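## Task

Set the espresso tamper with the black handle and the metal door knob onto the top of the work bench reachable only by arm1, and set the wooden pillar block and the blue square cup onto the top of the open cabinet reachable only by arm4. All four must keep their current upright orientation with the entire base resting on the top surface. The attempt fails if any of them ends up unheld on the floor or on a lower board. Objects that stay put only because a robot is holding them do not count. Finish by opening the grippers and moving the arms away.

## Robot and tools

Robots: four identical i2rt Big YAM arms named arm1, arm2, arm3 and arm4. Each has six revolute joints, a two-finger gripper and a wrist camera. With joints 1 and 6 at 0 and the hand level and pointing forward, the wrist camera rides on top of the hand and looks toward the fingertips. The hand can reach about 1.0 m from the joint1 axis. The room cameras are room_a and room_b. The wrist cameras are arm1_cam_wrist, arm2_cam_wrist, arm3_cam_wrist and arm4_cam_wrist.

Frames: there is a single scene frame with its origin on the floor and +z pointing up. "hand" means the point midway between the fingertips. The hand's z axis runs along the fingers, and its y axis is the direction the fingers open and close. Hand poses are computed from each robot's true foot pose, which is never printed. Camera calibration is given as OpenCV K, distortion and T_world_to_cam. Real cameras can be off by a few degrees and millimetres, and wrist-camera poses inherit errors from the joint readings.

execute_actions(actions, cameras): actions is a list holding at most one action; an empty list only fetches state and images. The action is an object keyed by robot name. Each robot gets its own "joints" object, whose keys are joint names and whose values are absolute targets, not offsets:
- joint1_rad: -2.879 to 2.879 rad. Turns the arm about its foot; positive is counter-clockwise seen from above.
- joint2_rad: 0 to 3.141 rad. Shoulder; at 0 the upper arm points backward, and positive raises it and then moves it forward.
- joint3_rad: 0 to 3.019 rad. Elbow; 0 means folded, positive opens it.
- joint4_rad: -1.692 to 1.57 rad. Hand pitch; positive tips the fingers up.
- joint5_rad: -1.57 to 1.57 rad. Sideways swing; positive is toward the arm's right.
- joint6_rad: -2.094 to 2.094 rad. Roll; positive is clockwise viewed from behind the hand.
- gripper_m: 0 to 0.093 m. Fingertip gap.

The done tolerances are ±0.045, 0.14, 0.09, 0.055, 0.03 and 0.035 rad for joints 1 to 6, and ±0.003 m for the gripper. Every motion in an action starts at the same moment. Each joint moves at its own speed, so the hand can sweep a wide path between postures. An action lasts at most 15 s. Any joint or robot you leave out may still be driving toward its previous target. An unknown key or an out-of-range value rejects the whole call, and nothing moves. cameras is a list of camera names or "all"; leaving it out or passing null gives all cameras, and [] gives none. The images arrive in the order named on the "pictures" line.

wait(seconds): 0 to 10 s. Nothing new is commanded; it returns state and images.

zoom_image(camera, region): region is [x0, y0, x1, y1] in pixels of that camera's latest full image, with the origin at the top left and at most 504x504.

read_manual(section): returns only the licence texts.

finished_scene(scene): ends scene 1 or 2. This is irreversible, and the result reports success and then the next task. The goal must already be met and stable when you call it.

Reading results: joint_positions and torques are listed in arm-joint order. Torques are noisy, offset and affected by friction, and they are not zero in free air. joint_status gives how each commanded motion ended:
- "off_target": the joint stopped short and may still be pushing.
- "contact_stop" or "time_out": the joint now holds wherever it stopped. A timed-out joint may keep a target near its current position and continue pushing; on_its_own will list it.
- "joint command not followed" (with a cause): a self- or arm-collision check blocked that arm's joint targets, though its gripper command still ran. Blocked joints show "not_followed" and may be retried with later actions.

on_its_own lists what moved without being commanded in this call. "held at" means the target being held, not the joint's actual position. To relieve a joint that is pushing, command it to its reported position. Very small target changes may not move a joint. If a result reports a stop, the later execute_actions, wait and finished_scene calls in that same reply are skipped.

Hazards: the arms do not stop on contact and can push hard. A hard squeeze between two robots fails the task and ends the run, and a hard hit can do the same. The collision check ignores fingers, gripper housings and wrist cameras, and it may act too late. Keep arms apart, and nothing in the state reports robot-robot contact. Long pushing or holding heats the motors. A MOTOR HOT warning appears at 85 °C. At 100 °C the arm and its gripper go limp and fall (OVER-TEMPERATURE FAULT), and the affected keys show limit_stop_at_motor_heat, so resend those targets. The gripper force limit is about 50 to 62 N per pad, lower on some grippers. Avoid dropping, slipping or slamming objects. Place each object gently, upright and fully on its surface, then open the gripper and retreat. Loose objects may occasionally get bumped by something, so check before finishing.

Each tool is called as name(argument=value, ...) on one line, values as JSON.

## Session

execute_actions(actions=[])

Scene clock: 0.00 s.
Joint torques (N m, as the arm reports them, + toward a larger angle): no reading
Motor temperatures (°C, as the motors report them): arm1=[28 33 39 26 26 28] | arm2=[25 44 40 27 27 29] | arm3=[27 39 39 26 27 28] | arm4=[26 42 39 28 25 30]
arm1.joint_positions: joint1_rad=-0.041 joint2_rad=+0.515 joint3_rad=+1.563 joint4_rad=-1.225 joint5_rad=+0.055 joint6_rad=-0.445 gripper_m=+0.094
arm1.joint_status: not commanded
arm1.hand: x=+0.9783 y=+1.5363 z=+1.5260 quat_wxyz=(-0.319, +0.769, -0.046, -0.552) (m; scene frame)
arm2.joint_positions: joint1_rad=-0.656 joint2_rad=+0.363 joint3_rad=+1.651 joint4_rad=-1.495 joint5_rad=-0.132 joint6_rad=-0.550 gripper_m=+0.094
arm2.joint_status: not commanded
arm2.hand: x=+0.4496 y=+0.3904 z=+1.5472 quat_wxyz=(-0.498, +0.717, -0.289, -0.393) (m; scene frame)
arm3.joint_positions: joint1_rad=+0.897 joint2_rad=+0.321 joint3_rad=+1.323 joint4_rad=-1.179 joint5_rad=+0.082 joint6_rad=+0.702 gripper_m=+0.094
arm3.joint_status: not commanded
arm3.hand: x=-0.4788 y=-0.2783 z=+1.4919 quat_wxyz=(-0.585, -0.199, -0.741, -0.265) (m; scene frame)
arm4.joint_positions: joint1_rad=-0.233 joint2_rad=+0.619 joint3_rad=+1.711 joint4_rad=-1.612 joint5_rad=-0.035 joint6_rad=+0.098 gripper_m=+0.094
arm4.joint_status: not commanded
arm4.hand: x=-0.8637 y=-1.5761 z=+1.4906 quat_wxyz=(-0.496, -0.265, -0.820, +0.103) (m; scene frame)
pictures: arm1_cam_wrist, arm2_cam_wrist, arm3_cam_wrist, arm4_cam_wrist, room_a, room_b
camera_calibration (this result's frames):
arm1_cam_wrist: T_world_to_cam=[[0.427517, 0.790523, 0.438524, -2.29847], [0.787298, -0.087181, -0.610378, 0.297277], [-0.444286, 0.606196, -0.659648, 0.630535], [0, 0, 0, 1]] pos_world=[1.02873, 1.46068, 1.60532]
arm2_cam_wrist: T_world_to_cam=[[0.812493, 0.336234, 0.476238, -1.2312], [0.578432, -0.566702, -0.58674, 0.877226], [0.0726032, 0.752194, -0.65493, 0.814129], [0, 0, 0, 1]] pos_world=[0.433819, 0.298715, 1.63425]
arm3_cam_wrist: T_world_to_cam=[[0.0164908, -0.766186, -0.642408, 0.752223], [-0.760599, 0.407431, -0.505459, 0.509277], [0.649012, 0.49695, -0.576042, 1.43224], [0, 0, 0, 1]] pos_world=[-0.554592, -0.342906, 1.56568]
arm4_cam_wrist: T_world_to_cam=[[-0.548037, -0.832604, -0.0801598, -1.66976], [-0.74275, 0.528476, -0.411138, 0.80562], [0.384678, -0.16578, -0.908042, 1.55085], [0, 0, 0, 1]] pos_world=[-0.91329, -1.5589, 1.60561]
Images, in order (width x height): arm1_cam_wrist 504x504, arm2_cam_wrist 504x504, arm3_cam_wrist 504x504, arm4_cam_wrist 504x504, room_a 896x504, room_b 896x504.

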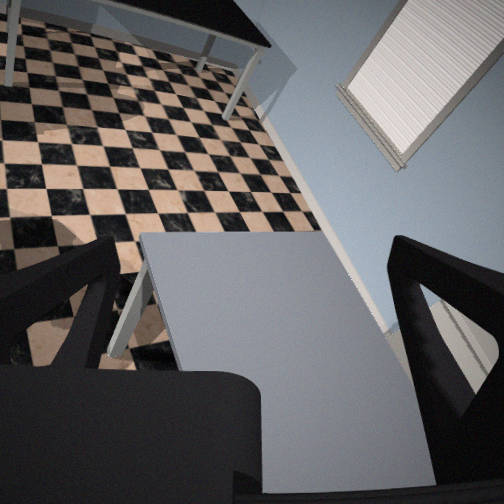

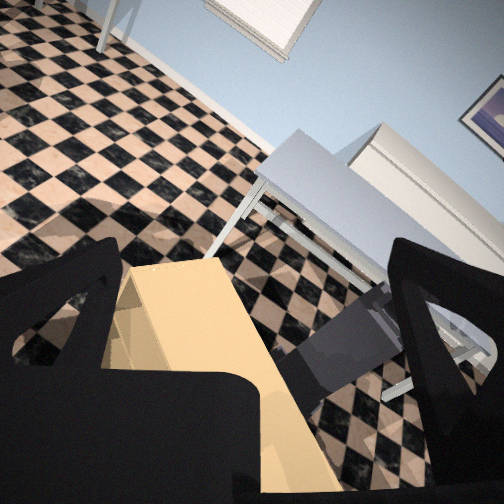

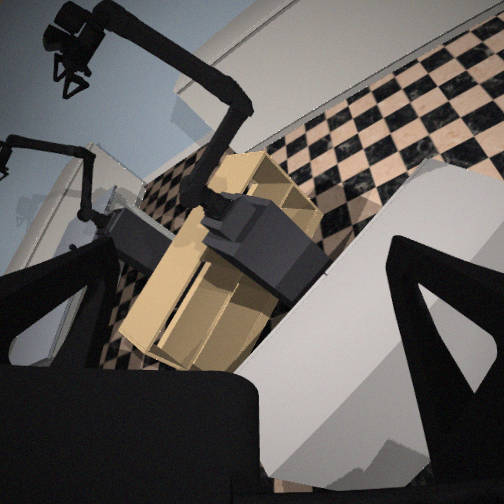

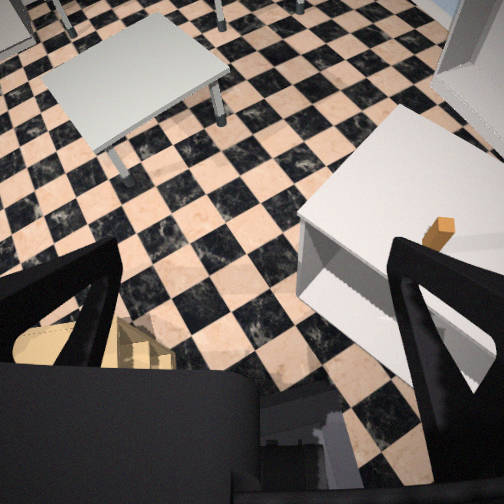

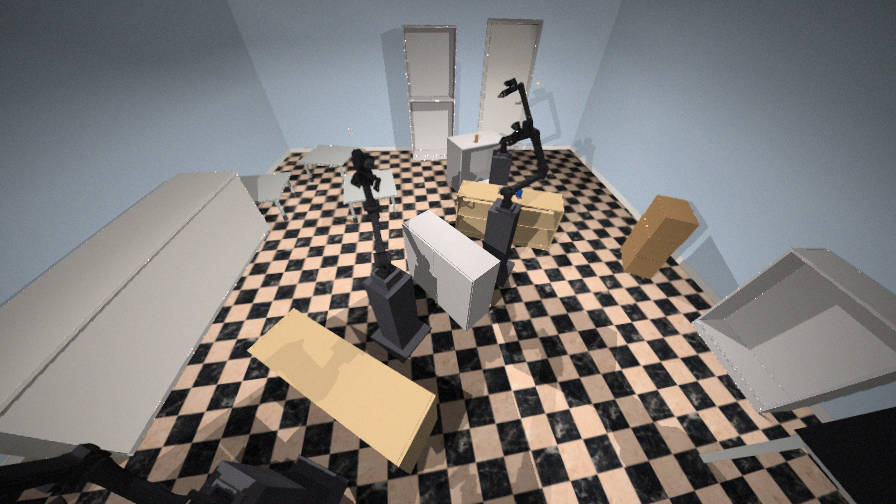

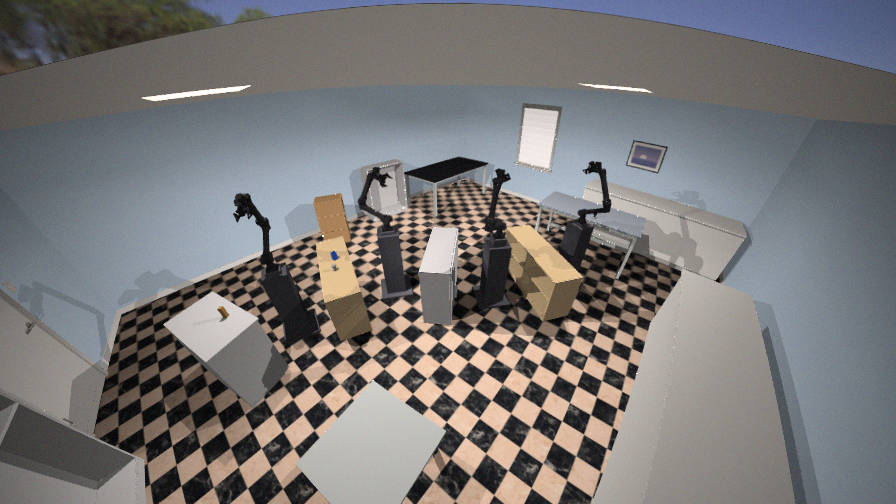

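zoom_image(camera="room_b", region=[520, 170, 660, 270])

zoom_image(camera="room_b", region=[295, 225, 395, 345])

zoom_image(camera="room_b", region=[150, 270, 310, 410])

zoom_image(camera="room_a", region=[430, 120, 580, 260])

zoom_image(camera="arm3_cam_wrist", region=[0, 130, 200, 330])

Region (520, 170, 660, 270) of room_b's 896x504 image, scaled by 3.600, with more detail than that image has; it fills the top 360 rows of this view, and the rest is white.

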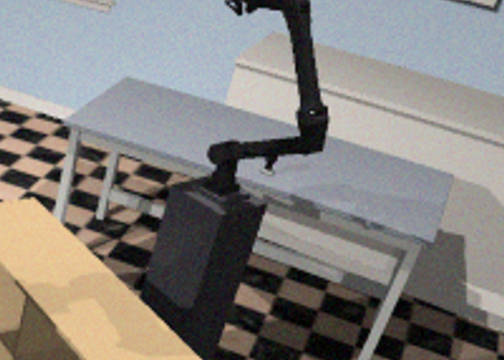

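Region (295, 225, 395, 345) of room_b's 896x504 image, scaled by 4.200, with more detail than that image has.

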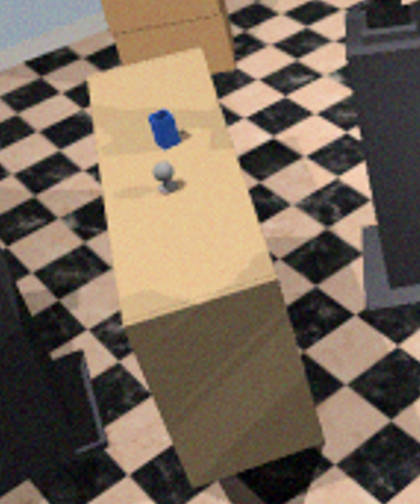

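Region (150, 270, 310, 410) of room_b's 896x504 image, scaled by 3.150, with more detail than that image has; it fills the top 441 rows of this view, and the rest is white.

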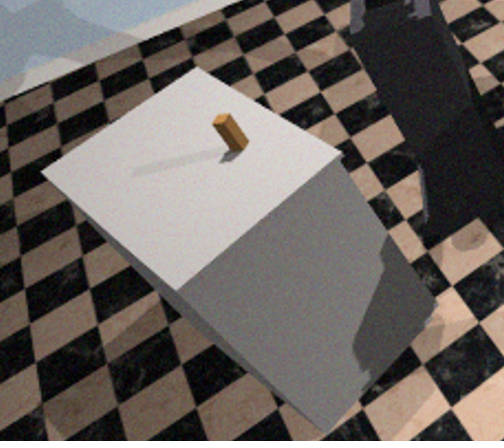

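Region (430, 120, 580, 260) of room_a's 896x504 image, scaled by 3.360, with more detail than that image has; it fills the top 470 rows of this view, and the rest is white.

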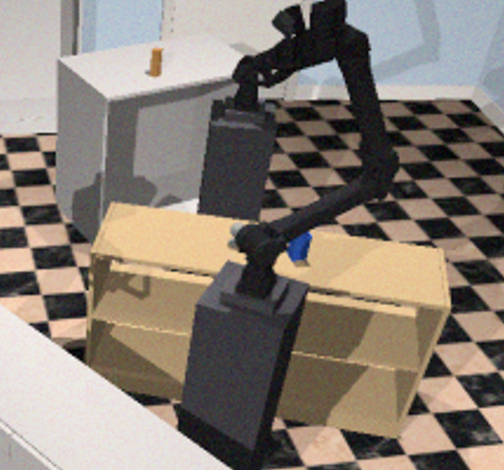

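Region (0, 130, 200, 330) of arm3_cam_wrist's 504x504 image, scaled by 2.520, with more detail than that image has.

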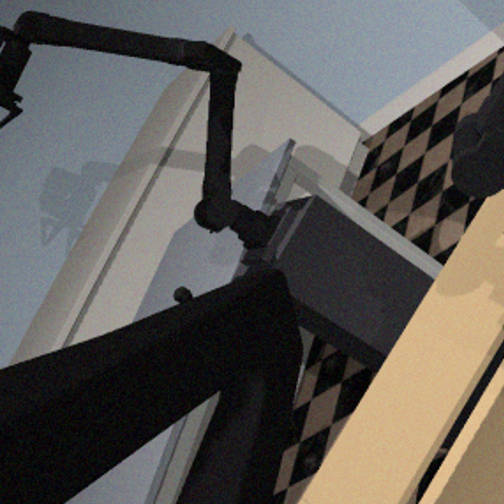

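zoom_image(camera="room_a", region=[390, 200, 520, 340])

zoom_image(camera="room_b", region=[400, 215, 480, 335])

zoom_image(camera="room_a", region=[235, 295, 455, 485])

zoom_image(camera="room_b", region=[490, 215, 600, 330])

Region (390, 200, 520, 340) of room_a's 896x504 image, scaled by 3.600, with more detail than that image has; it fills the left 468 columns of this view, and the rest is white.

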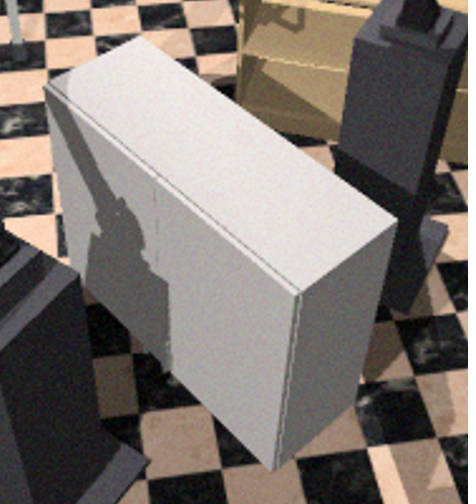

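Region (400, 215, 480, 335) of room_b's 896x504 image, scaled by 4.200, with more detail than that image has.

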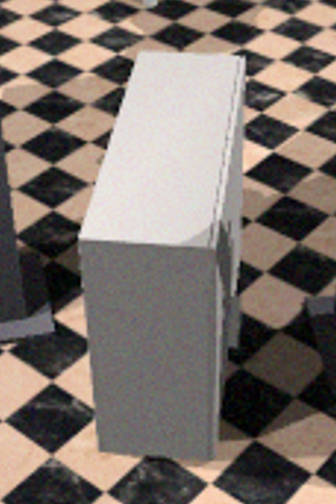

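Region (235, 295, 455, 485) of room_a's 896x504 image, scaled by 2.291, with more detail than that image has; it fills the top 435 rows of this view, and the rest is white.

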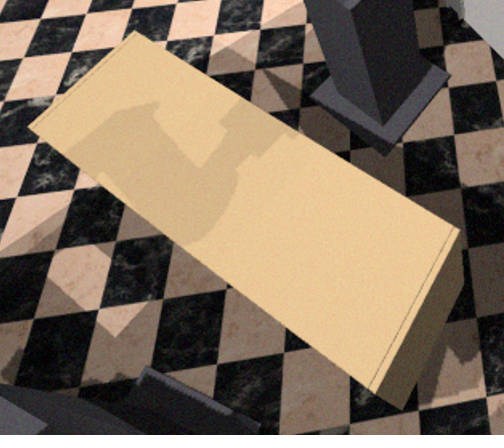

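Region (490, 215, 600, 330) of room_b's 896x504 image, scaled by 4.383, with more detail than that image has; it fills the left 482 columns of this view, and the rest is white.

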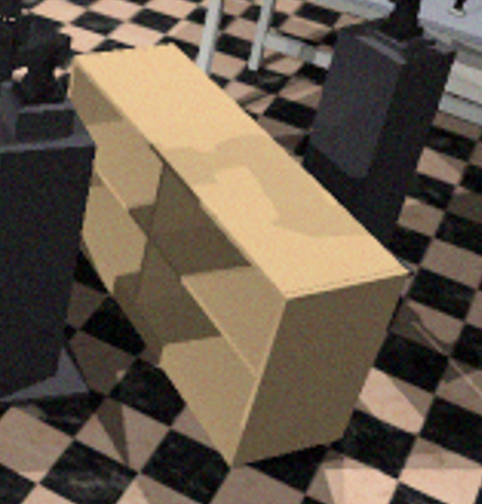

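execute_actions(actions=[{"arm1": {"joints": {"joint1_rad": 1.093, "joint2_rad": 1.2, "joint3_rad": 0.9, "joint4_rad": -0.8, "joint5_rad": 0, "joint6_rad": 0, "gripper_m": 0.093}}, "arm2": {"joints": {"joint1_rad": 1.304, "joint2_rad": 1.0, "joint3_rad": 0.75, "joint4_rad": -0.85, "joint5_rad": 0, "joint6_rad": 0, "gripper_m": 0.093}}, "arm3": {"joints": {"joint1_rad": -1.198, "joint2_rad": 2.43, "joint3_rad": 1.965, "joint4_rad": -1.06, "joint5_rad": 0, "joint6_rad": 0, "gripper_m": 0.093}}, "arm4": {"joints": {"joint1_rad": 1.85, "joint5_rad": 0, "joint6_rad": 0, "gripper_m": 0.093}}}])

Scene clock: 122.47 s.
Joint torques (N m, as the arm reports them, + toward a larger angle): arm1=[  0.49 -10.37  11.02   1.86   0.05   0.02] | arm2=[-0.38 -6.87 10.8   1.37  0.06  0.03] | arm3=[ -2.08 -26.95  11.03   0.07  -0.14  -0.11] | arm4=[ 1.84  5.28  6.48  1.94 -0.08 -0.23]
Motor temperatures (°C, as the motors report them): arm1=[28 31 43 27 26 28] | arm2=[25 43 40 27 27 29] | arm3=[27 38 43 26 27 28] | arm4=[26 38 43 28 25 30]
arm1.joint_positions: joint1_rad=+1.094 joint2_rad=+1.215 joint3_rad=+0.874 joint4_rad=-0.812 joint5_rad=+0.001 joint6_rad=-0.013 gripper_m=+0.093
arm1.joint_status: all done
arm1.hand: x=+0.7792 y=+1.2130 z=+1.0150 quat_wxyz=(+0.062, +0.933, +0.299, -0.190) (m; scene frame)
arm2.joint_positions: joint1_rad=+1.295 joint2_rad=+1.001 joint3_rad=+0.761 joint4_rad=-0.867 joint5_rad=-0.001 joint6_rad=-0.008 gripper_m=+0.093
arm2.joint_status: all done
arm2.hand: x=+0.1674 y=+0.1804 z=+1.0774 quat_wxyz=(+0.056, +0.938, +0.259, -0.224) (m; scene frame)
arm3.joint_positions: joint1_rad=-1.191 joint2_rad=+2.420 joint3_rad=+1.949 joint4_rad=-1.054 joint5_rad=+0.002 joint6_rad=+0.013 gripper_m=+0.093
arm3.joint_status: all done
arm3.hand: x=-0.7981 y=-0.9728 z=+0.8097 quat_wxyz=(-0.013, -0.800, -0.600, +0.019) (m; scene frame)
arm4.joint_positions: joint1_rad=+1.840 joint2_rad=+0.619 joint3_rad=+1.711 joint4_rad=-1.612 joint5_rad=+0.000 joint6_rad=+0.011 gripper_m=+0.093
arm4.joint_status: all done
arm4.hand: x=-0.9798 y=-1.3647 z=+1.4873 quat_wxyz=(-0.360, +0.596, -0.631, -0.343) (m; scene frame)
pictures: arm1_cam_wrist, arm2_cam_wrist, arm3_cam_wrist, arm4_cam_wrist, room_a, room_b
camera_calibration (this result's frames):
arm1_cam_wrist: T_world_to_cam=[[-0.577809, 0.816171, 0.00135207, -0.537808], [0.798001, 0.564597, 0.210769, -1.51847], [0.17126, 0.122863, -0.977535, 0.830262], [0, 0, 0, 1]] pos_world=[0.758797, 1.19426, 1.13238]
arm2_cam_wrist: T_world_to_cam=[[-0.501032, 0.865408, 0.00598469, -0.0765392], [0.855996, 0.494541, 0.150663, -0.386599], [0.127426, 0.08061, -0.988567, 1.15636], [0, 0, 0, 1]] pos_world=[0.145228, 0.164212, 1.20185]
arm3_cam_wrist: T_world_to_cam=[[-0.953879, 0.300142, -0.00547948, -0.465743], [0.248372, 0.799336, 0.54715, 0.538774], [0.168603, 0.520554, -0.837016, 1.44255], [0, 0, 0, 1]] pos_world=[-0.821297, -1.0418, 0.910098]
arm4_cam_wrist: T_world_to_cam=[[0.997628, -0.0679926, 0.0107534, 0.865078], [-0.0582378, -0.916933, -0.394768, -0.719846], [0.0367014, 0.393205, -0.918718, 2.06535], [0, 0, 0, 1]] pos_world=[-0.98075, -1.41334, 1.604]
Images, in order (width x height): arm1_cam_wrist 504x504, arm2_cam_wrist 504x504, arm3_cam_wrist 504x504, arm4_cam_wrist 504x504, room_a 896x504, room_b 896x504.

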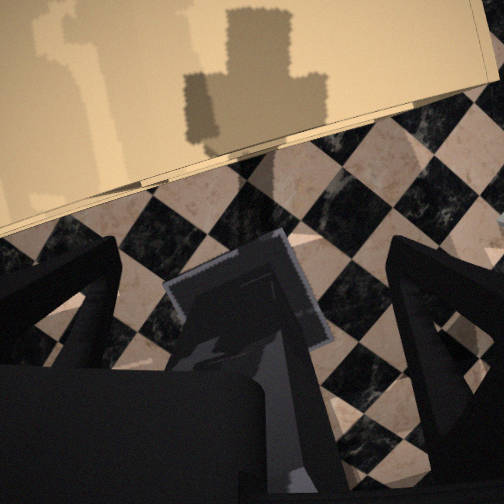

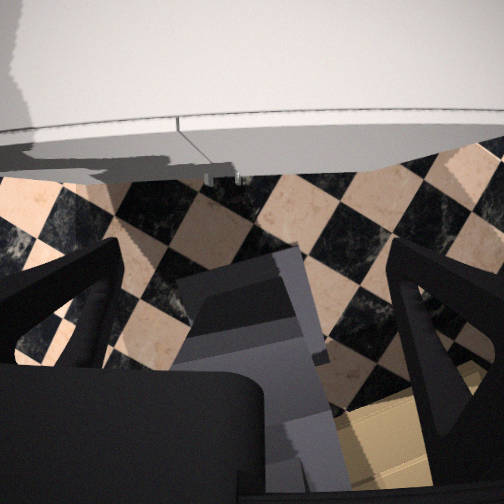

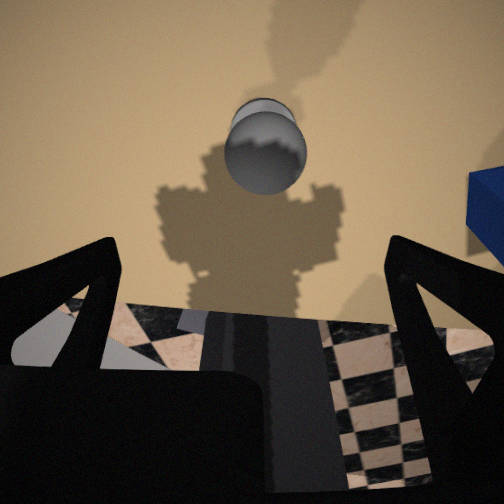

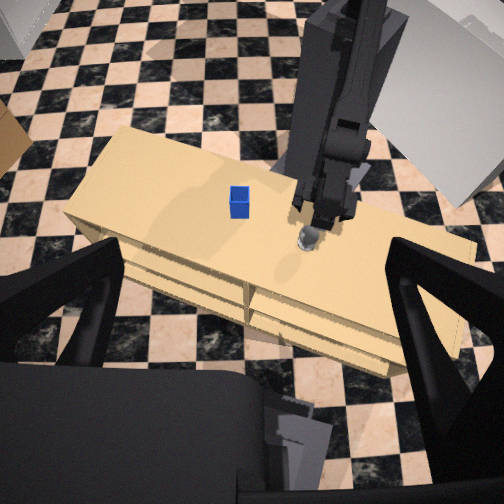

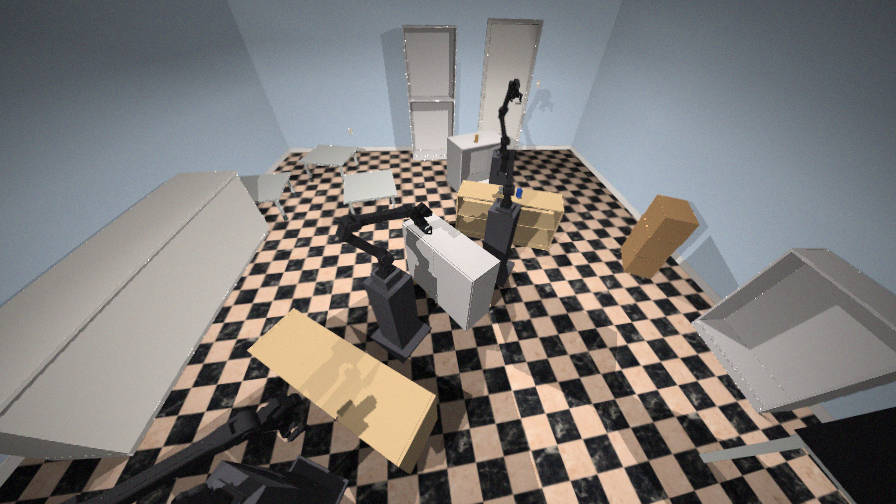

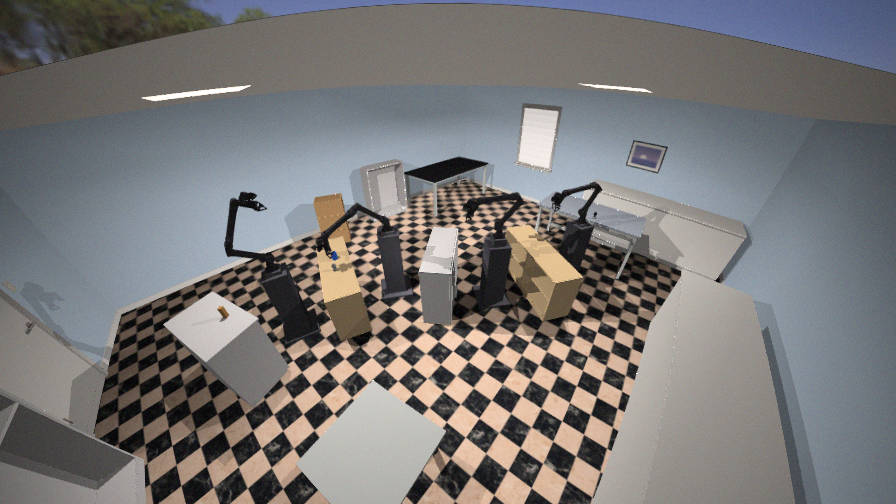

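execute_actions(actions=[{"arm3": {"joints": {"joint1_rad": -1.21, "joint2_rad": 2.675, "joint3_rad": 2.038, "joint4_rad": -0.905}}}], cameras=["arm3_cam_wrist", "arm4_cam_wrist"])

Scene clock: 142.20 s.
Joint torques (N m, as the arm reports them, + toward a larger angle): arm1=[  0.43 -10.37  11.01   1.92   0.07   0.03] | arm2=[-0.34 -6.76 10.78  1.39  0.06  0.02] | arm3=[ -1.85 -27.7   10.48   0.74  -0.13  -0.1 ] | arm4=[ 1.71  5.39  6.49  1.94 -0.08 -0.23]
Motor temperatures (°C, as the motors report them): arm1=[28 32 47 26 26 28] | arm2=[25 42 43 27 27 29] | arm3=[27 44 45 26 27 28] | arm4=[26 37 43 28 25 30]
arm1.joint_positions: joint1_rad=+1.094 joint2_rad=+1.215 joint3_rad=+0.874 joint4_rad=-0.812 joint5_rad=+0.001 joint6_rad=-0.013 gripper_m=+0.093
arm1.joint_status: not commanded
arm1.hand: x=+0.7792 y=+1.2130 z=+1.0150 quat_wxyz=(+0.062, +0.933, +0.299, -0.190) (m; scene frame)
arm2.joint_positions: joint1_rad=+1.295 joint2_rad=+1.001 joint3_rad=+0.761 joint4_rad=-0.867 joint5_rad=-0.001 joint6_rad=-0.008 gripper_m=+0.093
arm2.joint_status: not commanded
arm2.hand: x=+0.1674 y=+0.1804 z=+1.0774 quat_wxyz=(+0.056, +0.938, +0.259, -0.224) (m; scene frame)
arm3.joint_positions: joint1_rad=-1.201 joint2_rad=+2.667 joint3_rad=+2.018 joint4_rad=-0.917 joint5_rad=+0.002 joint6_rad=+0.013 gripper_m=+0.093
arm3.joint_status: all done
arm3.hand: x=-0.8029 y=-0.9638 z=+0.6651 quat_wxyz=(+0.000, -0.803, -0.596, +0.003) (m; scene frame)
arm4.joint_positions: joint1_rad=+1.840 joint2_rad=+0.619 joint3_rad=+1.711 joint4_rad=-1.612 joint5_rad=+0.000 joint6_rad=+0.011 gripper_m=+0.093
arm4.joint_status: not commanded
arm4.hand: x=-0.9798 y=-1.3647 z=+1.4873 quat_wxyz=(-0.360, +0.596, -0.631, -0.343) (m; scene frame)
pictures: arm3_cam_wrist, arm4_cam_wrist
camera_calibration (this result's frames):
arm3_cam_wrist: T_world_to_cam=[[-0.950791, 0.309806, -0.004048, -0.462957], [0.249956, 0.774701, 0.580828, 0.566981], [0.18308, 0.551234, -0.814016, 1.34357], [0, 0, 0, 1]] pos_world=[-0.827876, -1.03643, 0.762493]
arm4_cam_wrist: T_world_to_cam=[[0.997628, -0.0679926, 0.0107534, 0.865078], [-0.0582378, -0.916933, -0.394768, -0.719846], [0.0367014, 0.393205, -0.918718, 2.06535], [0, 0, 0, 1]] pos_world=[-0.98075, -1.41334, 1.604]
Images, in order (width x height): arm3_cam_wrist 504x504, arm4_cam_wrist 504x504.

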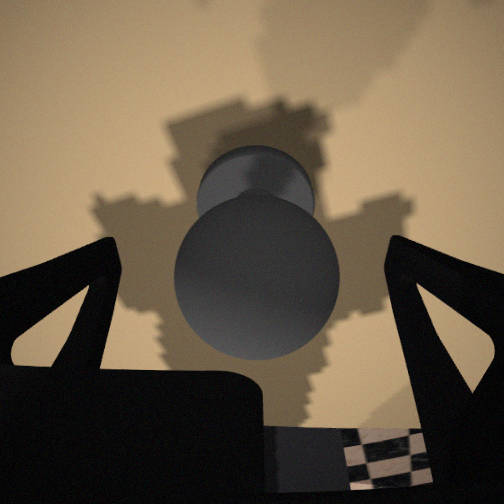

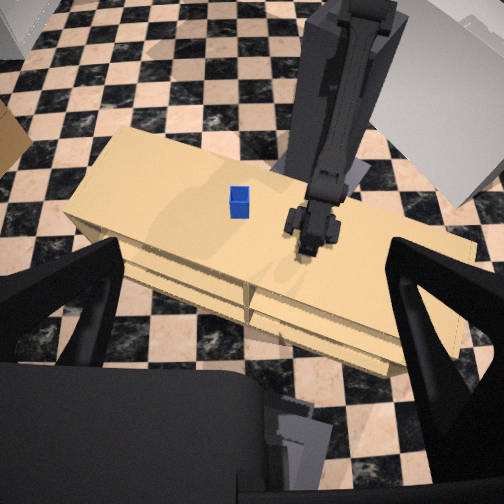

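execute_actions(actions=[])

Scene clock: 163.83 s.
Joint torques (N m, as the arm reports them, + toward a larger angle): arm1=[  0.49 -10.48  10.99   1.91   0.05   0.03] | arm2=[-0.33 -6.77 10.82  1.41  0.06  0.03] | arm3=[ -2.03 -27.8   10.35   0.68  -0.14  -0.1 ] | arm4=[ 1.8   5.28  6.51  1.91 -0.09 -0.24]
Motor temperatures (°C, as the motors report them): arm1=[28 32 49 26 26 28] | arm2=[25 41 44 27 27 29] | arm3=[27 48 45 26 27 28] | arm4=[26 37 43 28 25 30]
arm1.joint_positions: joint1_rad=+1.094 joint2_rad=+1.215 joint3_rad=+0.874 joint4_rad=-0.812 joint5_rad=+0.001 joint6_rad=-0.013 gripper_m=+0.093
arm1.joint_status: not commanded
arm1.hand: x=+0.7792 y=+1.2130 z=+1.0150 quat_wxyz=(+0.062, +0.933, +0.299, -0.190) (m; scene frame)
arm2.joint_positions: joint1_rad=+1.295 joint2_rad=+1.001 joint3_rad=+0.761 joint4_rad=-0.867 joint5_rad=-0.001 joint6_rad=-0.008 gripper_m=+0.093
arm2.joint_status: not commanded
arm2.hand: x=+0.1674 y=+0.1804 z=+1.0774 quat_wxyz=(+0.056, +0.938, +0.259, -0.224) (m; scene frame)
arm3.joint_positions: joint1_rad=-1.201 joint2_rad=+2.667 joint3_rad=+2.018 joint4_rad=-0.917 joint5_rad=+0.002 joint6_rad=+0.013 gripper_m=+0.093
arm3.joint_status: all done
arm3.hand: x=-0.8029 y=-0.9638 z=+0.6651 quat_wxyz=(+0.000, -0.803, -0.596, +0.003) (m; scene frame)
arm4.joint_positions: joint1_rad=+1.840 joint2_rad=+0.619 joint3_rad=+1.711 joint4_rad=-1.612 joint5_rad=+0.000 joint6_rad=+0.011 gripper_m=+0.093
arm4.joint_status: not commanded
arm4.hand: x=-0.9798 y=-1.3647 z=+1.4873 quat_wxyz=(-0.360, +0.596, -0.631, -0.343) (m; scene frame)
pictures: arm1_cam_wrist, arm2_cam_wrist, arm3_cam_wrist, arm4_cam_wrist, room_a, room_b
camera_calibration (this result's frames):
arm1_cam_wrist: T_world_to_cam=[[-0.577809, 0.816171, 0.00135207, -0.537808], [0.798001, 0.564597, 0.210769, -1.51847], [0.17126, 0.122863, -0.977535, 0.830262], [0, 0, 0, 1]] pos_world=[0.758797, 1.19426, 1.13238]
arm2_cam_wrist: T_world_to_cam=[[-0.501032, 0.865408, 0.00598469, -0.0765392], [0.855996, 0.494541, 0.150663, -0.386599], [0.127426, 0.08061, -0.988567, 1.15636], [0, 0, 0, 1]] pos_world=[0.145228, 0.164212, 1.20185]
arm3_cam_wrist: T_world_to_cam=[[-0.950791, 0.309806, -0.004048, -0.462957], [0.249956, 0.774701, 0.580828, 0.566981], [0.18308, 0.551234, -0.814016, 1.34357], [0, 0, 0, 1]] pos_world=[-0.827876, -1.03643, 0.762493]
arm4_cam_wrist: T_world_to_cam=[[0.997628, -0.0679926, 0.0107534, 0.865078], [-0.0582378, -0.916933, -0.394768, -0.719846], [0.0367014, 0.393205, -0.918718, 2.06535], [0, 0, 0, 1]] pos_world=[-0.98075, -1.41334, 1.604]
Images, in order (width x height): arm1_cam_wrist 504x504, arm2_cam_wrist 504x504, arm3_cam_wrist 504x504, arm4_cam_wrist 504x504, room_a 896x504, room_b 896x504.

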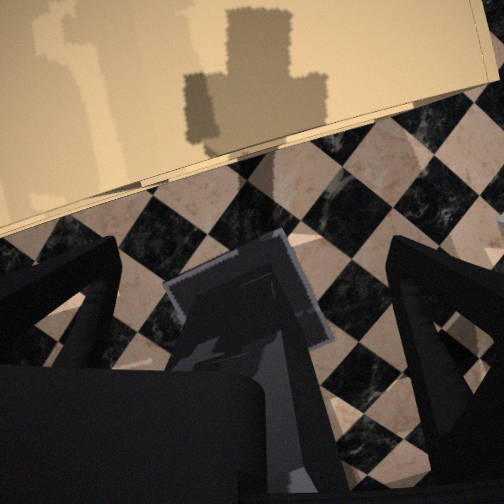

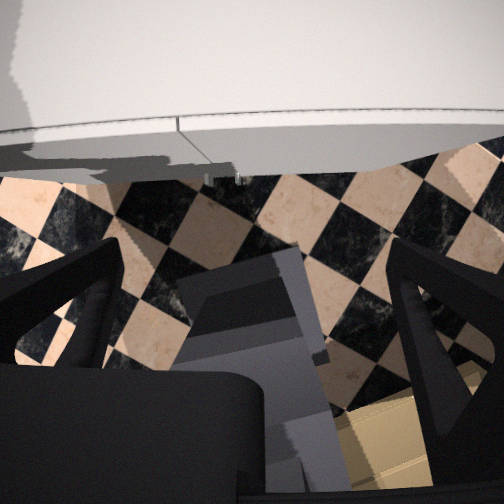

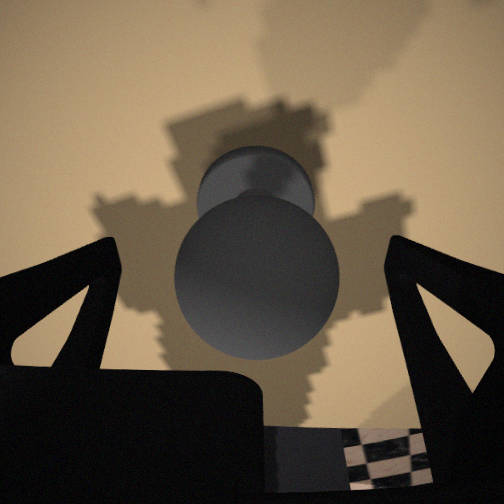

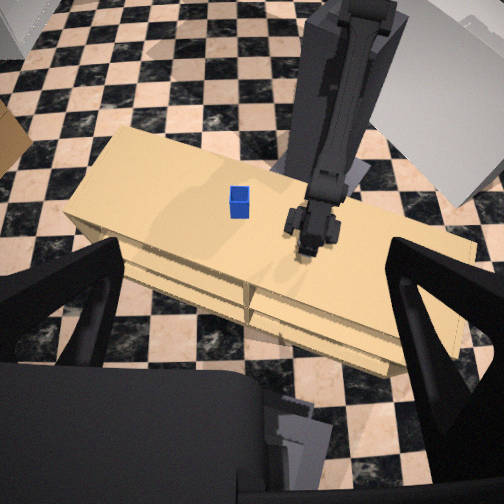

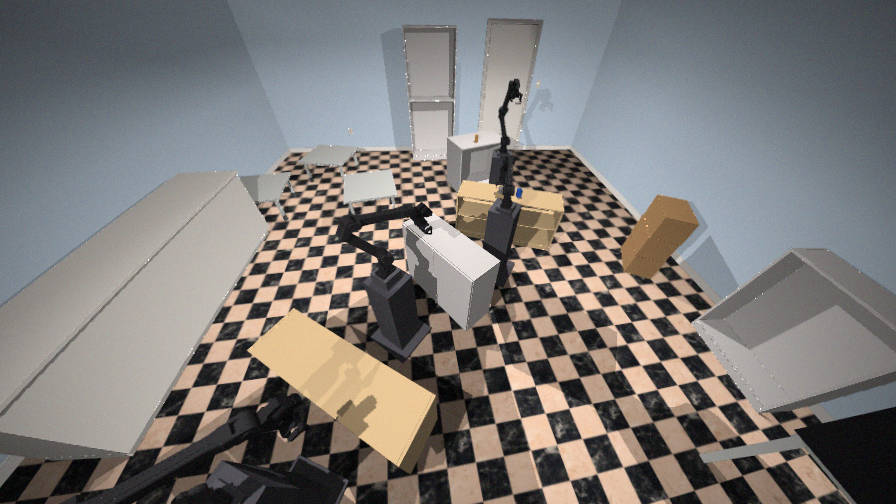

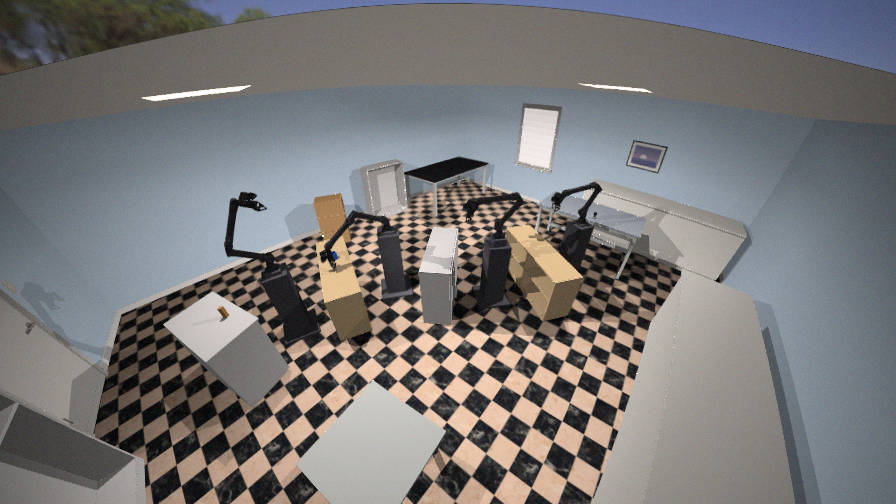

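execute_actions(actions=[{"arm3": {"joints": {"gripper_m": 0.035}}}], cameras=["arm3_cam_wrist", "arm4_cam_wrist"])

Scene clock: 169.93 s.
Joint torques (N m, as the arm reports them, + toward a larger angle): arm1=[  0.43 -10.31  10.99   1.92   0.05   0.03] | arm2=[-0.38 -6.9  10.83  1.42  0.07  0.03] | arm3=[ -2.09 -27.83  10.35   0.71  -0.08  -0.1 ] | arm4=[ 1.73  5.41  6.51  1.88 -0.07 -0.23]
Motor temperatures (°C, as the motors report them): arm1=[28 32 49 26 26 28] | arm2=[25 41 44 27 27 29] | arm3=[27 48 45 26 27 28] | arm4=[26 37 43 28 25 30]
arm1.joint_positions: joint1_rad=+1.094 joint2_rad=+1.215 joint3_rad=+0.874 joint4_rad=-0.812 joint5_rad=+0.001 joint6_rad=-0.013 gripper_m=+0.093
arm1.joint_status: not commanded
arm1.hand: x=+0.7792 y=+1.2130 z=+1.0150 quat_wxyz=(+0.062, +0.933, +0.299, -0.190) (m; scene frame)
arm2.joint_positions: joint1_rad=+1.295 joint2_rad=+1.001 joint3_rad=+0.761 joint4_rad=-0.867 joint5_rad=-0.001 joint6_rad=-0.008 gripper_m=+0.093
arm2.joint_status: not commanded
arm2.hand: x=+0.1674 y=+0.1804 z=+1.0774 quat_wxyz=(+0.056, +0.938, +0.259, -0.224) (m; scene frame)
arm3.joint_positions: joint1_rad=-1.201 joint2_rad=+2.667 joint3_rad=+2.018 joint4_rad=-0.917 joint5_rad=+0.001 joint6_rad=+0.012 gripper_m=+0.053
arm3.joint_status: gripper_m off_target (ended at +0.053, target +0.035)
arm3.hand: x=-0.8028 y=-0.9639 z=+0.6651 quat_wxyz=(-0.001, -0.802, -0.597, +0.003) (m; scene frame)
arm4.joint_positions: joint1_rad=+1.840 joint2_rad=+0.619 joint3_rad=+1.711 joint4_rad=-1.612 joint5_rad=+0.000 joint6_rad=+0.011 gripper_m=+0.093
arm4.joint_status: not commanded
arm4.hand: x=-0.9798 y=-1.3647 z=+1.4873 quat_wxyz=(-0.360, +0.596, -0.631, -0.343) (m; scene frame)
pictures: arm3_cam_wrist, arm4_cam_wrist
camera_calibration (this result's frames):
arm3_cam_wrist: T_world_to_cam=[[-0.951026, 0.309074, -0.00481999, -0.463203], [0.248998, 0.775226, 0.580538, 0.566984], [0.183166, 0.550907, -0.814219, 1.34351], [0, 0, 0, 1]] pos_world=[-0.827781, -1.03652, 0.76252]
arm4_cam_wrist: T_world_to_cam=[[0.997628, -0.0679926, 0.0107534, 0.865078], [-0.0582378, -0.916933, -0.394768, -0.719846], [0.0367014, 0.393205, -0.918718, 2.06535], [0, 0, 0, 1]] pos_world=[-0.98075, -1.41334, 1.604]
Images, in order (width x height): arm3_cam_wrist 504x504, arm4_cam_wrist 504x504.

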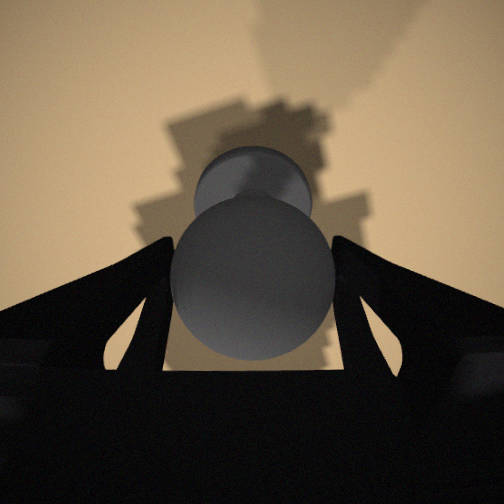

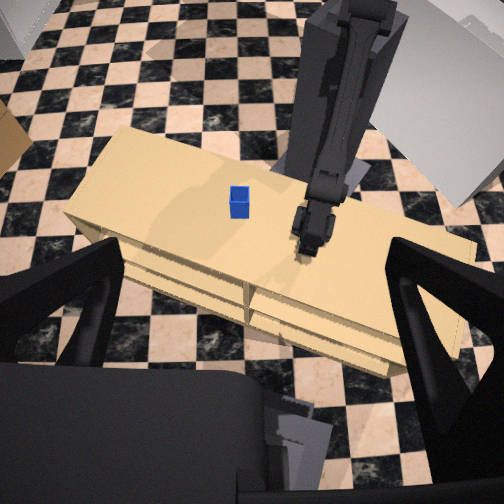

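zoom_image(camera="arm4_cam_wrist", region=[200, 160, 284, 244])

Region (200, 160, 284, 244) of arm4_cam_wrist's 504x504 image, scaled by 6.000, with more detail than that image has.

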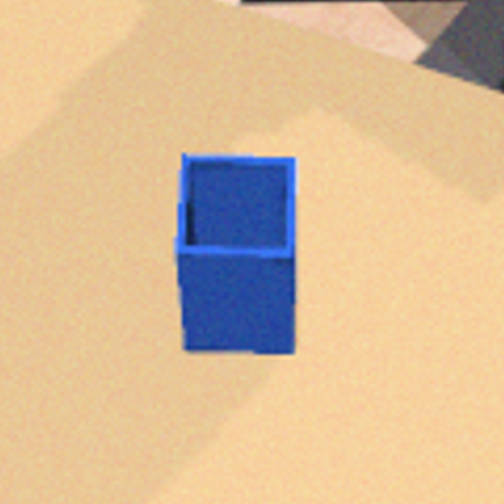

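execute_actions(actions=[{"arm3": {"joints": {"joint1_rad": 1.198, "joint2_rad": 2.246, "joint3_rad": 1.792, "joint4_rad": -1.108}}, "arm4": {"joints": {"joint1_rad": 1.871, "joint2_rad": 2.27, "joint3_rad": 1.735, "joint4_rad": -1.0, "joint6_rad": 0.06}}}], cameras=["arm3_cam_wrist", "arm4_cam_wrist", "room_a"])

Scene clock: 238.23 s.
Joint torques (N m, as the arm reports them, + toward a larger angle): arm1=[  0.39 -10.38  11.03   1.88   0.06   0.03] | arm2=[-0.34 -6.82 10.79  1.4   0.07  0.03] | arm3=[ -1.8  -26.44   9.74  -0.27   0.01  -0.08] | arm4=[  1.86 -19.04   7.87   0.54  -0.07   0.03]
Motor temperatures (°C, as the motors report them): arm1=[28 32 50 26 26 28] | arm2=[25 39 45 27 27 29] | arm3=[27 52 45 26 27 28] | arm4=[26 36 43 28 25 30]
arm1.joint_positions: joint1_rad=+1.094 joint2_rad=+1.215 joint3_rad=+0.874 joint4_rad=-0.812 joint5_rad=+0.001 joint6_rad=-0.013 gripper_m=+0.093
arm1.joint_status: not commanded
arm1.hand: x=+0.7792 y=+1.2130 z=+1.0150 quat_wxyz=(+0.062, +0.933, +0.299, -0.190) (m; scene frame)
arm2.joint_positions: joint1_rad=+1.295 joint2_rad=+1.001 joint3_rad=+0.761 joint4_rad=-0.867 joint5_rad=-0.001 joint6_rad=-0.008 gripper_m=+0.093
arm2.joint_status: not commanded
arm2.hand: x=+0.1674 y=+0.1804 z=+1.0774 quat_wxyz=(+0.056, +0.938, +0.259, -0.224) (m; scene frame)
arm3.joint_positions: joint1_rad=+1.202 joint2_rad=+2.251 joint3_rad=+1.790 joint4_rad=-1.095 joint5_rad=-0.002 joint6_rad=+0.011 gripper_m=+0.053
arm3.joint_status: all done
arm3.hand: x=-0.0494 y=+0.0494 z=+0.8651 quat_wxyz=(-0.007, +0.267, -0.964, -0.003) (m; scene frame)
arm4.joint_positions: joint1_rad=+1.859 joint2_rad=+2.283 joint3_rad=+1.719 joint4_rad=-1.007 joint5_rad=+0.000 joint6_rad=+0.048 gripper_m=+0.093
arm4.joint_status: all done
arm4.hand: x=-0.9634 y=-0.8720 z=+0.7812 quat_wxyz=(+0.002, +0.679, -0.734, +0.007) (m; scene frame)
pictures: arm3_cam_wrist, arm4_cam_wrist, room_a
camera_calibration (this result's frames):
arm3_cam_wrist: T_world_to_cam=[[0.496108, -0.868208, -0.00959674, 0.074818], [-0.708902, -0.411411, 0.572886, -0.504339], [-0.501332, -0.27741, -0.819579, 0.821831], [0, 0, 0, 1]] pos_world=[0.0173656, 0.0854515, 0.963202]
arm4_cam_wrist: T_world_to_cam=[[0.997123, -0.0716953, 0.0246174, 0.875249], [-0.0720328, -0.795008, 0.602307, -1.23177], [-0.0236115, -0.602347, -0.797885, 0.201717], [0, 0, 0, 1]] pos_world=[-0.956696, -0.795013, 0.881304]
Images, in order (width x height): arm3_cam_wrist 504x504, arm4_cam_wrist 504x504, room_a 896x504.

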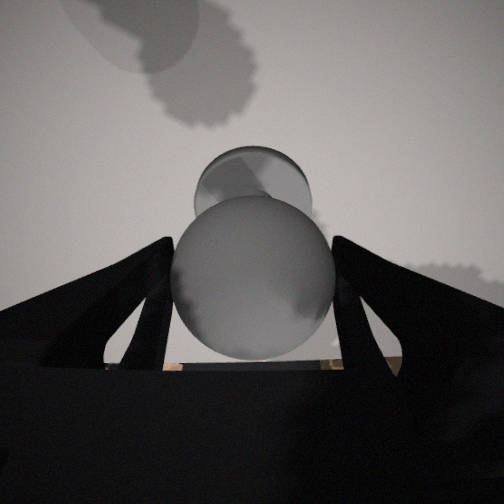

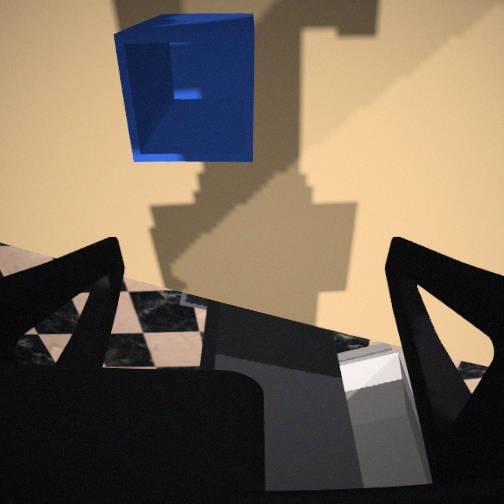

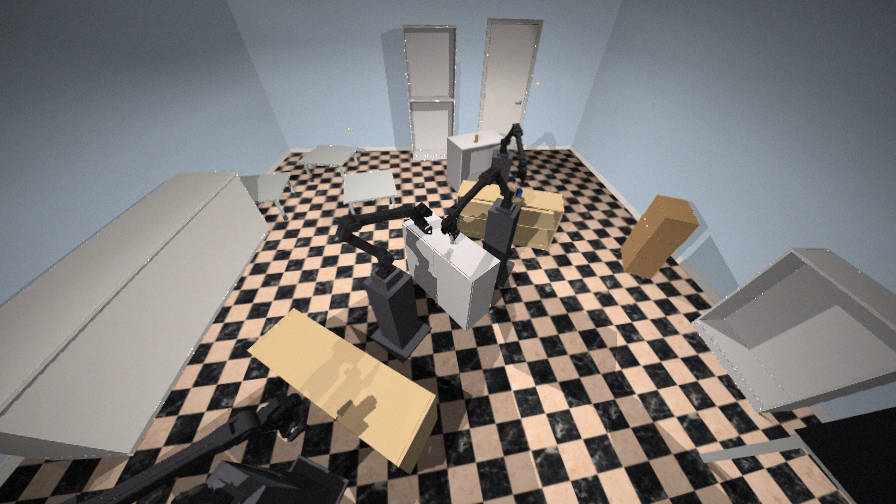

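zoom_image(camera="arm4_cam_wrist", region=[90, 0, 290, 200])

Region (90, 0, 290, 200) of arm4_cam_wrist's 504x504 image, scaled by 2.520, with more detail than that image has.

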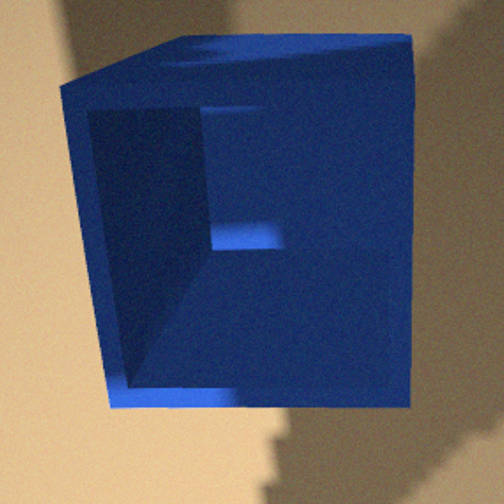

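execute_actions(actions=[{"arm3": {"joints": {"joint2_rad": 2.33, "joint4_rad": -1.023}}, "arm4": {"joints": {"joint1_rad": 1.906, "joint6_rad": 0.108}}}], cameras=["arm3_cam_wrist", "arm4_cam_wrist", "arm2_cam_wrist"])

Scene clock: 298.83 s.
Joint torques (N m, as the arm reports them, + toward a larger angle): arm1=[  0.45 -10.39  11.     1.89   0.06   0.03] | arm2=[-0.35 -6.77 10.8   1.4   0.07  0.03] | arm3=[ -1.88 -25.58   9.71   0.66   0.01  -0.08] | arm4=[  1.2  -18.94   7.81   0.51  -0.06   0.03]
Motor temperatures (°C, as the motors report them): arm1=[28 31 51 26 26 28] | arm2=[25 38 45 27 27 29] | arm3=[27 53 45 26 27 28] | arm4=[26 44 45 28 25 30]
arm1.joint_positions: joint1_rad=+1.094 joint2_rad=+1.215 joint3_rad=+0.874 joint4_rad=-0.812 joint5_rad=+0.001 joint6_rad=-0.013 gripper_m=+0.093
arm1.joint_status: not commanded
arm1.hand: x=+0.7792 y=+1.2130 z=+1.0150 quat_wxyz=(+0.062, +0.933, +0.299, -0.190) (m; scene frame)
arm2.joint_positions: joint1_rad=+1.295 joint2_rad=+1.001 joint3_rad=+0.761 joint4_rad=-0.867 joint5_rad=-0.001 joint6_rad=-0.008 gripper_m=+0.093
arm2.joint_status: not commanded
arm2.hand: x=+0.1674 y=+0.1804 z=+1.0774 quat_wxyz=(+0.056, +0.938, +0.259, -0.224) (m; scene frame)
arm3.joint_positions: joint1_rad=+1.202 joint2_rad=+2.322 joint3_rad=+1.786 joint4_rad=-1.034 joint5_rad=-0.002 joint6_rad=+0.011 gripper_m=+0.053
arm3.joint_status: all done
arm3.hand: x=-0.0493 y=+0.0495 z=+0.8184 quat_wxyz=(+0.000, +0.267, -0.964, -0.001) (m; scene frame)
arm4.joint_positions: joint1_rad=+1.905 joint2_rad=+2.283 joint3_rad=+1.719 joint4_rad=-1.007 joint5_rad=+0.000 joint6_rad=+0.096 gripper_m=+0.093
arm4.joint_status: all done
arm4.hand: x=-0.9931 y=-0.8717 z=+0.7810 quat_wxyz=(+0.002, +0.678, -0.735, +0.007) (m; scene frame)
pictures: arm2_cam_wrist, arm3_cam_wrist, arm4_cam_wrist
camera_calibration (this result's frames):
arm2_cam_wrist: T_world_to_cam=[[-0.501032, 0.865408, 0.00598469, -0.0765392], [0.855996, 0.494541, 0.150663, -0.386599], [0.127426, 0.08061, -0.988567, 1.15636], [0, 0, 0, 1]] pos_world=[0.145228, 0.164212, 1.20185]
arm3_cam_wrist: T_world_to_cam=[[0.496004, -0.868272, -0.00912785, 0.0740156], [-0.701946, -0.407132, 0.584393, -0.486797], [-0.511129, -0.283454, -0.811419, 0.776712], [0, 0, 0, 1]] pos_world=[0.0185832, 0.0862371, 0.915396]
arm4_cam_wrist: T_world_to_cam=[[0.996983, -0.0735969, 0.0246703, 0.903038], [-0.0735814, -0.794881, 0.602287, -1.23503], [-0.0247165, -0.602285, -0.797898, 0.199999], [0, 0, 0, 1]] pos_world=[-0.986246, -0.794784, 0.881142]
Images, in order (width x height): arm2_cam_wrist 504x504, arm3_cam_wrist 504x504, arm4_cam_wrist 504x504.

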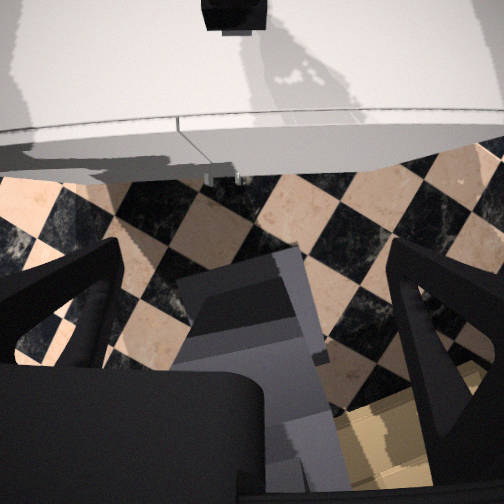

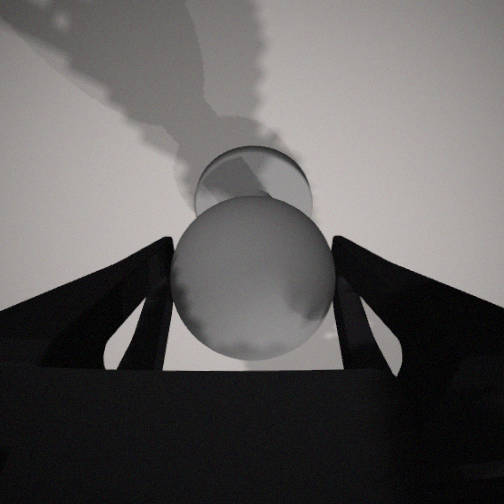

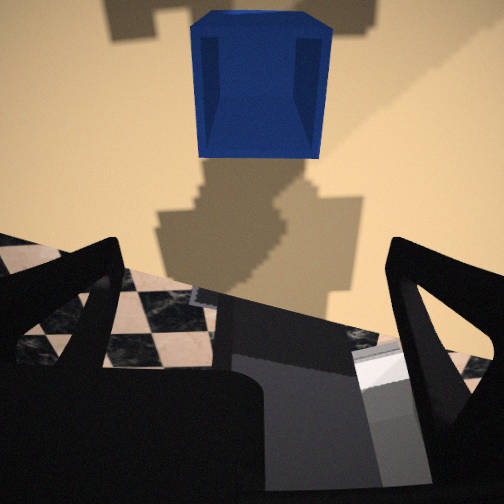

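zoom_image(camera="arm3_cam_wrist", region=[140, 70, 360, 290])

Region (140, 70, 360, 290) of arm3_cam_wrist's 504x504 image, scaled by 2.291, with more detail than that image has.

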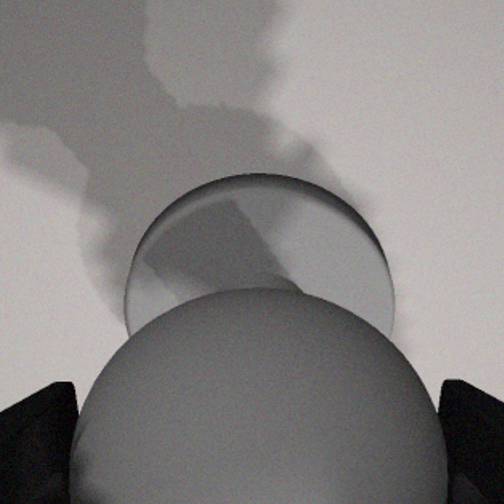

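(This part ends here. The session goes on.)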